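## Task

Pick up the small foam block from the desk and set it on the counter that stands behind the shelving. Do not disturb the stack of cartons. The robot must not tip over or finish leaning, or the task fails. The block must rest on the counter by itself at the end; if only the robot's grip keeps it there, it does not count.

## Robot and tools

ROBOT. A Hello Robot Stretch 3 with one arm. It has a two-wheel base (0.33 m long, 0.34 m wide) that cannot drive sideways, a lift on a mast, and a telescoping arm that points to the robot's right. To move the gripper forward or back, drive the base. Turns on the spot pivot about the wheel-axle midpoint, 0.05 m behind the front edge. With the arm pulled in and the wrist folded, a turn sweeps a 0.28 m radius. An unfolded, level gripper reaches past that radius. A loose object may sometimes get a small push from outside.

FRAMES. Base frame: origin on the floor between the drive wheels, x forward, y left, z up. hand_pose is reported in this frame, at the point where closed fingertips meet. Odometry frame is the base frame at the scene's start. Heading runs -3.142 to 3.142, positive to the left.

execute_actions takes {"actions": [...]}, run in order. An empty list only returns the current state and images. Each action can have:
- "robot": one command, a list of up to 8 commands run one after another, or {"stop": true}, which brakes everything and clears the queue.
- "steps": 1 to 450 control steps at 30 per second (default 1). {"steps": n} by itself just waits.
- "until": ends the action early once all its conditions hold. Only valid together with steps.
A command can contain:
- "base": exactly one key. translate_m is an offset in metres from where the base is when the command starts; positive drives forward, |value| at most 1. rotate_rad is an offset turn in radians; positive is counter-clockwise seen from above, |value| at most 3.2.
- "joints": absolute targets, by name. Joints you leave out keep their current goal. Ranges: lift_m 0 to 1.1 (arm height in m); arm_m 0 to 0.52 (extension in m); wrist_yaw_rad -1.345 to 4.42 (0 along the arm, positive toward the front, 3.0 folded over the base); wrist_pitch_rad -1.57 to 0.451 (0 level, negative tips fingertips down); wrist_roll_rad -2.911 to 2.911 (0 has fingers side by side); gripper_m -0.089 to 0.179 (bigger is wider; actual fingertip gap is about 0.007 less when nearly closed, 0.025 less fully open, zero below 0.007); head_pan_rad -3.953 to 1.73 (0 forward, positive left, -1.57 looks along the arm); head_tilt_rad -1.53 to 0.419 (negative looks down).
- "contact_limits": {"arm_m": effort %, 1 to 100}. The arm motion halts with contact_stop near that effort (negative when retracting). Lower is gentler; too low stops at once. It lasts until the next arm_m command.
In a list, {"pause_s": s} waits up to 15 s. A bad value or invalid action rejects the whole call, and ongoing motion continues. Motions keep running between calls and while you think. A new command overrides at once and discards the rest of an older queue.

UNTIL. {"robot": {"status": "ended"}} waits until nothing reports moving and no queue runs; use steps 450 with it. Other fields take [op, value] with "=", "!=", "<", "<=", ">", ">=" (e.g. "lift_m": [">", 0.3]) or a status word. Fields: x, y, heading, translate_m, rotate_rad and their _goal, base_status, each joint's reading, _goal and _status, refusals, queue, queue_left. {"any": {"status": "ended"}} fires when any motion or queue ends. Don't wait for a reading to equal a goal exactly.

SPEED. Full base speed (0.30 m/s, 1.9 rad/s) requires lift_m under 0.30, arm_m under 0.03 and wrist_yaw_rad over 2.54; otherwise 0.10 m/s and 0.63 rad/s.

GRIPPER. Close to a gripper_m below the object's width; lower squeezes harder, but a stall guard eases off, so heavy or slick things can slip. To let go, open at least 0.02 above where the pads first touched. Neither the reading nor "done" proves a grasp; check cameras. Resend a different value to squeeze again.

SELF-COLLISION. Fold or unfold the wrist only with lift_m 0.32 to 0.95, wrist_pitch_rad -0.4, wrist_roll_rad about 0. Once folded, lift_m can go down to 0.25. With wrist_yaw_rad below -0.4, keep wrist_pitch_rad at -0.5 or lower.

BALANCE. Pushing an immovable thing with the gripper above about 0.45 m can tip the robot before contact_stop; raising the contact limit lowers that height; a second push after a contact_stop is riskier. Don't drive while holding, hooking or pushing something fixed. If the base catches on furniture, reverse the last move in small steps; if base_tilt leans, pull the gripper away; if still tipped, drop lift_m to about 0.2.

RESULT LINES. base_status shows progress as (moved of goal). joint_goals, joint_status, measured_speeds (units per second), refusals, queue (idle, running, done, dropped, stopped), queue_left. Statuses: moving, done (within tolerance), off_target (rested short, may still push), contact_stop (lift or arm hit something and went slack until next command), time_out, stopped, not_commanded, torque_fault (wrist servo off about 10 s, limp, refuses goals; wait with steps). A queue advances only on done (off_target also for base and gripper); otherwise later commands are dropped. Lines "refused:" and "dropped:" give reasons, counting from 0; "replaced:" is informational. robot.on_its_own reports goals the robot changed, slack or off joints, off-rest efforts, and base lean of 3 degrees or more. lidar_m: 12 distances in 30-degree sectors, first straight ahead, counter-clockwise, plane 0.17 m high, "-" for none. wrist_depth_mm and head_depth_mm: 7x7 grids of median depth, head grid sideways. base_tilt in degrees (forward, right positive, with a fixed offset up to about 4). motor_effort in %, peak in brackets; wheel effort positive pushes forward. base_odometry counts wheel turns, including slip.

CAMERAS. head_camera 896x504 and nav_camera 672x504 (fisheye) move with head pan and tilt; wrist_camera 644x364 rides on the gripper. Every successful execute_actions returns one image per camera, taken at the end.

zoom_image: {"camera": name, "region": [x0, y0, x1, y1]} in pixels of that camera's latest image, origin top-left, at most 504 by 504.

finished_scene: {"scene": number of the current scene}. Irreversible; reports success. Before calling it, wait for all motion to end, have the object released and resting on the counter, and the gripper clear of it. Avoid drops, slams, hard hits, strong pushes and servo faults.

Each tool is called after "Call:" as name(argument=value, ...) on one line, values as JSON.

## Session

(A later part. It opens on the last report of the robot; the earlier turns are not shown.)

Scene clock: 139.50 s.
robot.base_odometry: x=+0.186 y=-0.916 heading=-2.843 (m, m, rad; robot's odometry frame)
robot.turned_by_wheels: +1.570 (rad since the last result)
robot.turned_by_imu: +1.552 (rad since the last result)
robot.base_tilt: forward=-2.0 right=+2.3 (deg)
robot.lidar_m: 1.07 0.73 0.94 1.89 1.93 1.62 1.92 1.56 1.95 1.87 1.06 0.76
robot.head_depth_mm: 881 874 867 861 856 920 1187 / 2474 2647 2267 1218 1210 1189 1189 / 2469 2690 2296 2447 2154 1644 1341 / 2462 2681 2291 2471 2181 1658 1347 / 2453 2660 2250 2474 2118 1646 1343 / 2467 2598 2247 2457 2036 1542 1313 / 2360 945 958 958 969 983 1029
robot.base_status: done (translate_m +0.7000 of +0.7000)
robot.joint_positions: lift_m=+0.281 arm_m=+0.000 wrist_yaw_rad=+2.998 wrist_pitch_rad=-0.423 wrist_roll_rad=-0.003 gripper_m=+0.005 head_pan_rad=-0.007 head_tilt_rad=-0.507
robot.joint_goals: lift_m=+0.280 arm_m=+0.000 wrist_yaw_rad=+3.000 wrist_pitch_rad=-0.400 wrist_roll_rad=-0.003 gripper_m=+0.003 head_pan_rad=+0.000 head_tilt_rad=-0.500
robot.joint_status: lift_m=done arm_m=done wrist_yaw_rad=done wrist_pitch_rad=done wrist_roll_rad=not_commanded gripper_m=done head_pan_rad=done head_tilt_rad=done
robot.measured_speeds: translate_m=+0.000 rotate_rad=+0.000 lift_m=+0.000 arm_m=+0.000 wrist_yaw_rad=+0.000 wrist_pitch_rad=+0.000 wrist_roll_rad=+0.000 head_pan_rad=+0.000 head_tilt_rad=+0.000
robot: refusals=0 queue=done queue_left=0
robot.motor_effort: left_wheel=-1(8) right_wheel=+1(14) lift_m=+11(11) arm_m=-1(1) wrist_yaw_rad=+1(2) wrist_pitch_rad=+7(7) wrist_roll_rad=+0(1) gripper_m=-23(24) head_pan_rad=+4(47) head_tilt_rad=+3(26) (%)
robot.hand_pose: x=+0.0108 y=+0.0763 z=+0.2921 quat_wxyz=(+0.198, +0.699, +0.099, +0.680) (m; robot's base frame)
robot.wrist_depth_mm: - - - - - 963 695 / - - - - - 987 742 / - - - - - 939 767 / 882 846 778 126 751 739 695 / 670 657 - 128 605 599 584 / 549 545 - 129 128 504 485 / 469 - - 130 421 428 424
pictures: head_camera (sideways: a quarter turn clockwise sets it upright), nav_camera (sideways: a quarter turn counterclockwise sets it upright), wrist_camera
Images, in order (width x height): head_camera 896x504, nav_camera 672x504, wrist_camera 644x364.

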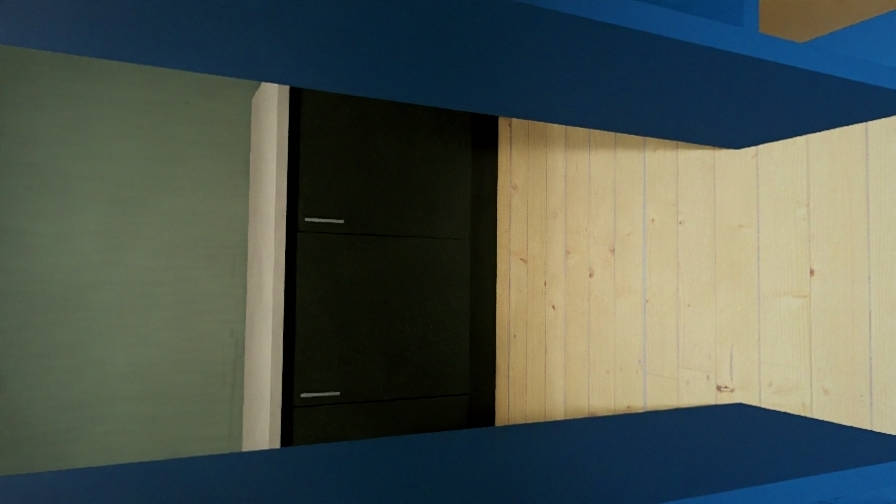

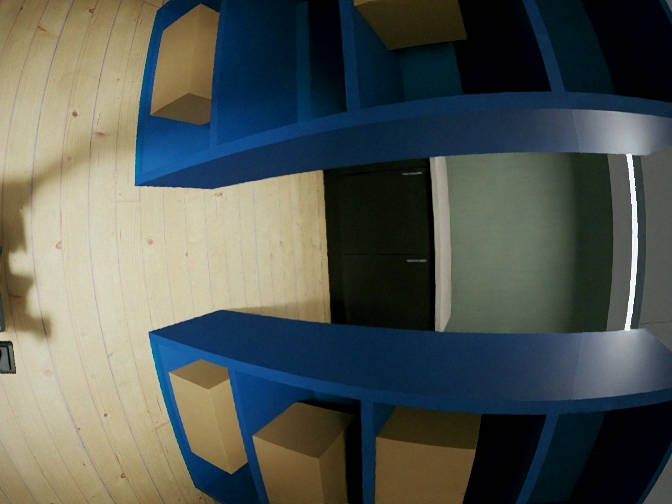

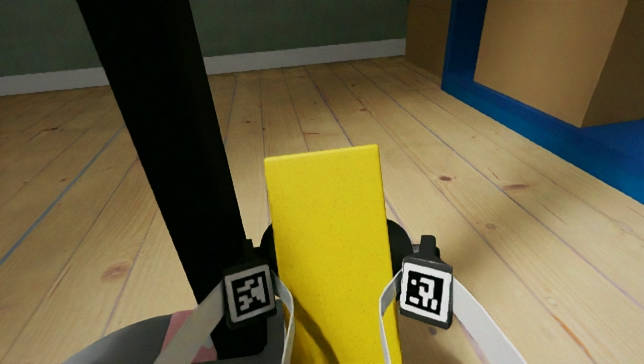

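Call:
execute_actions(actions=[{"robot":[{"base":{"rotate_rad":0.06}},{"base":{"translate_m":0.75}},{"base":{"translate_m":0.75}},{"base":{"rotate_rad":1.51},"joints":{"lift_m":0.94,"head_pan_rad":-1.57,"head_tilt_rad":-0.7}},{"joints":{"wrist_yaw_rad":0}},{"joints":{"lift_m":1.05}},{"joints":{"arm_m":0.35}}],"steps":450,"until":{"robot":{"status":"ended"}}},{"steps":450,"until":{"robot":{"status":"ended"}}}])

Scene clock: 167.40 s.
robot.base_odometry: x=-1.219 y=-1.442 heading=-1.273 (m, m, rad; robot's odometry frame)
robot.turned_by_wheels: +1.570 (rad since the last result)
robot.turned_by_imu: +1.555 (rad since the last result)
robot.base_tilt: forward=-2.0 right=+2.3 (deg)
robot.lidar_m: 1.89 0.56 0.46 0.86 0.51 0.50 1.14 1.91 0.79 0.75 0.76 0.99
robot.head_depth_mm: - 1247 911 883 1044 1270 1219 / - 1202 908 878 1035 1251 1217 / 1092 - 854 883 1033 1247 1214 / 1120 1233 896 877 1030 1246 1210 / 1112 1217 890 875 1022 1239 1211 / 1120 1215 879 870 1022 1236 1208 / 1119 1207 880 868 1016 1226 1204
robot.base_status: done (rotate_rad +1.5099 of +1.5100)
robot.joint_positions: lift_m=+1.049 arm_m=+0.350 wrist_yaw_rad=+0.002 wrist_pitch_rad=-0.423 wrist_roll_rad=-0.003 gripper_m=+0.005 head_pan_rad=-1.563 head_tilt_rad=-0.692
robot.joint_goals: lift_m=+1.050 arm_m=+0.350 wrist_yaw_rad=+0.000 wrist_pitch_rad=-0.400 wrist_roll_rad=-0.003 gripper_m=+0.003 head_pan_rad=-1.570 head_tilt_rad=-0.700
robot.joint_status: lift_m=done arm_m=done wrist_yaw_rad=done wrist_pitch_rad=done wrist_roll_rad=not_commanded gripper_m=done head_pan_rad=done head_tilt_rad=done
robot.measured_speeds: translate_m=+0.000 rotate_rad=+0.000 lift_m=+0.000 arm_m=+0.000 wrist_yaw_rad=+0.000 wrist_pitch_rad=+0.000 wrist_roll_rad=+0.000 head_pan_rad=+0.000 head_tilt_rad=+0.000
robot: refusals=0 queue=done queue_left=0
robot.motor_effort: left_wheel=-1(7) right_wheel=+2(12) lift_m=+31(31) arm_m=+3(2) wrist_yaw_rad=-1(5) wrist_pitch_rad=+7(7) wrist_roll_rad=+0(0) gripper_m=-24(24) head_pan_rad=-3(48) head_tilt_rad=-3(14) (%)
robot.hand_pose: x=-0.0212 y=-0.7186 z=+1.0610 quat_wxyz=(+0.693, +0.149, -0.690, -0.148) (m; robot's base frame)
robot.wrist_depth_mm: 665 659 667 679 691 680 698 / 708 719 723 732 746 745 754 / 742 743 727 692 666 636 610 / 566 551 530 126 491 486 469 / 445 432 428 128 398 388 380 / 363 356 361 129 128 327 320 / 310 303 289 130 276 279 276
pictures: head_camera (sideways: a quarter turn clockwise sets it upright), nav_camera (sideways: a quarter turn counterclockwise sets it upright), wrist_camera
Images, in order (width x height): head_camera 896x504, nav_camera 672x504, wrist_camera 644x364.

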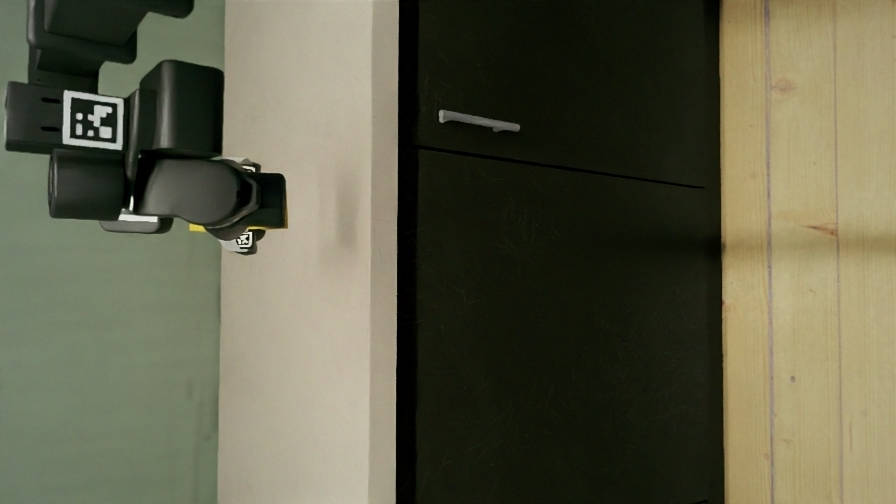

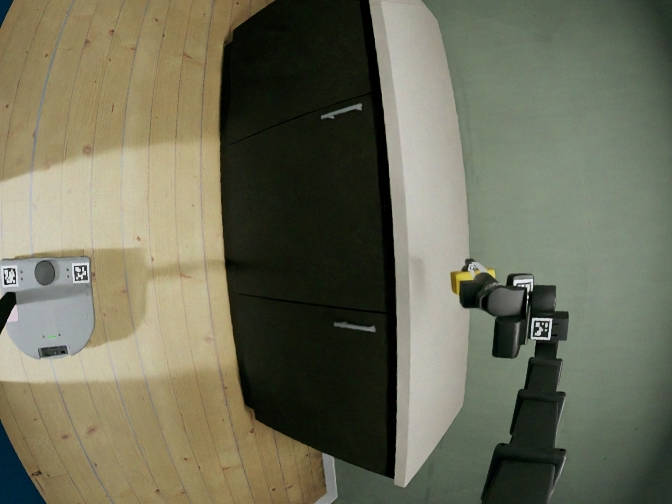

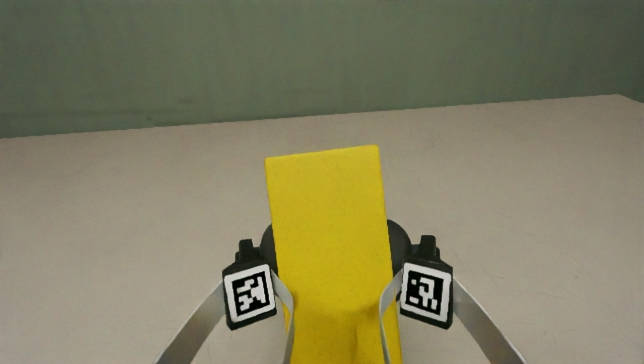

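Call:
execute_actions(actions=[{"robot":[{"joints":{"arm_m":0.52}},{"joints":{"lift_m":0.96}},{"joints":{"gripper_m":0.12}},{"joints":{"lift_m":1.08}},{"joints":{"arm_m":0}}],"steps":450,"until":{"robot":{"status":"ended"}}}])

Scene clock: 181.67 s.
robot.base_odometry: x=-1.219 y=-1.442 heading=-1.273 (m, m, rad; robot's odometry frame)
robot.turned_by_wheels: +0.000 (rad since the last result)
robot.turned_by_imu: -0.002 (rad since the last result)
robot.base_tilt: forward=-2.1 right=+2.2 (deg)
robot.lidar_m: 1.89 0.56 0.46 0.85 0.51 0.50 1.14 1.91 0.79 0.75 0.76 0.99
robot.head_depth_mm: - - - - - 1364 1217 / - - - - - - 1215 / - - - - - 1327 1215 / 1116 1221 847 893 1028 1248 1208 / 1117 1223 913 895 1028 1243 1210 / 1120 1220 884 869 1020 1234 1199 / 1117 1203 879 864 1020 1218 1200
robot.base_status: done (rotate_rad +1.5099 of +1.5100)
robot.joint_positions: lift_m=+1.079 arm_m=+0.000 wrist_yaw_rad=+0.002 wrist_pitch_rad=-0.421 wrist_roll_rad=-0.003 gripper_m=+0.120 head_pan_rad=-1.563 head_tilt_rad=-0.692
robot.joint_goals: lift_m=+1.080 arm_m=+0.000 wrist_yaw_rad=+0.000 wrist_pitch_rad=-0.400 wrist_roll_rad=-0.003 gripper_m=+0.120 head_pan_rad=-1.570 head_tilt_rad=-0.700
robot.joint_status: lift_m=done arm_m=done wrist_yaw_rad=done wrist_pitch_rad=done wrist_roll_rad=not_commanded gripper_m=done head_pan_rad=done head_tilt_rad=done
robot.measured_speeds: translate_m=+0.000 rotate_rad=+0.000 lift_m=+0.000 arm_m=+0.000 wrist_yaw_rad=+0.000 wrist_pitch_rad=+0.000 wrist_roll_rad=+0.000 head_pan_rad=+0.000 head_tilt_rad=+0.000
robot: refusals=0 queue=done queue_left=0
robot.motor_effort: left_wheel=-1(1) right_wheel=+2(2) lift_m=+31(32) arm_m=-1(2) wrist_yaw_rad=-1(1) wrist_pitch_rad=+6(7) wrist_roll_rad=+0(0) gripper_m=-1(100) head_pan_rad=-4(4) head_tilt_rad=-3(3) (%)
robot.hand_pose: x=-0.0212 y=-0.3692 z=+1.0915 quat_wxyz=(+0.693, +0.149, -0.690, -0.147) (m; robot's base frame)
robot.wrist_depth_mm: 967 985 978 - - - - / - - - - - - - / 900 851 802 740 748 715 689 / 641 612 600 598 591 594 584 / 622 636 642 653 660 664 678 / 703 690 720 742 742 - 765 / 793 830 817 836 842 865 -
pictures: head_camera (sideways: a quarter turn clockwise sets it upright), nav_camera (sideways: a quarter turn counterclockwise sets it upright), wrist_camera
Images, in order (width x height): head_camera 896x504, nav_camera 672x504, wrist_camera 644x364.

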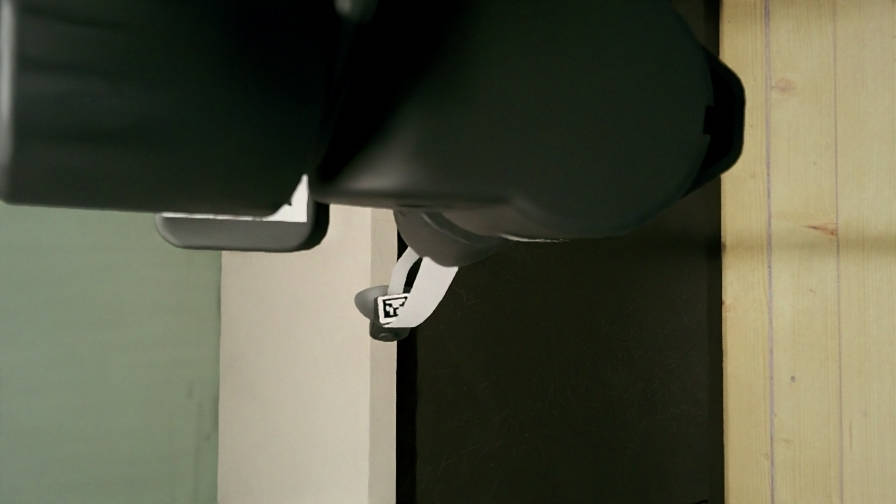

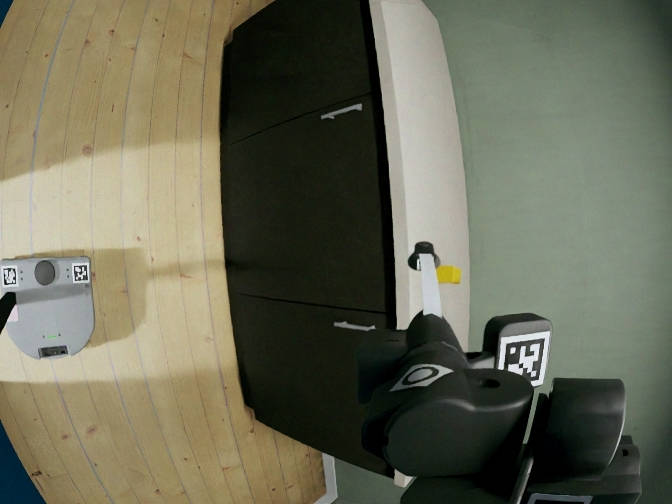

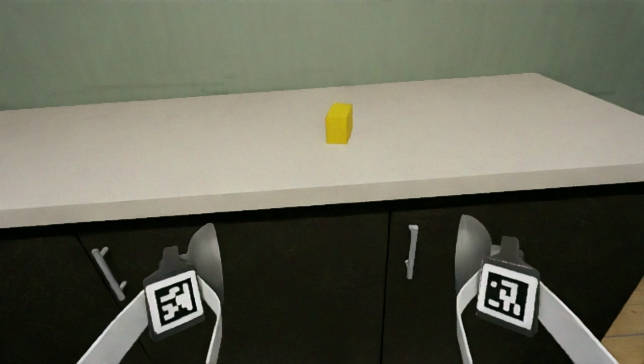

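Call:
finished_scene(scene=2)

The scene is finished: the task was done.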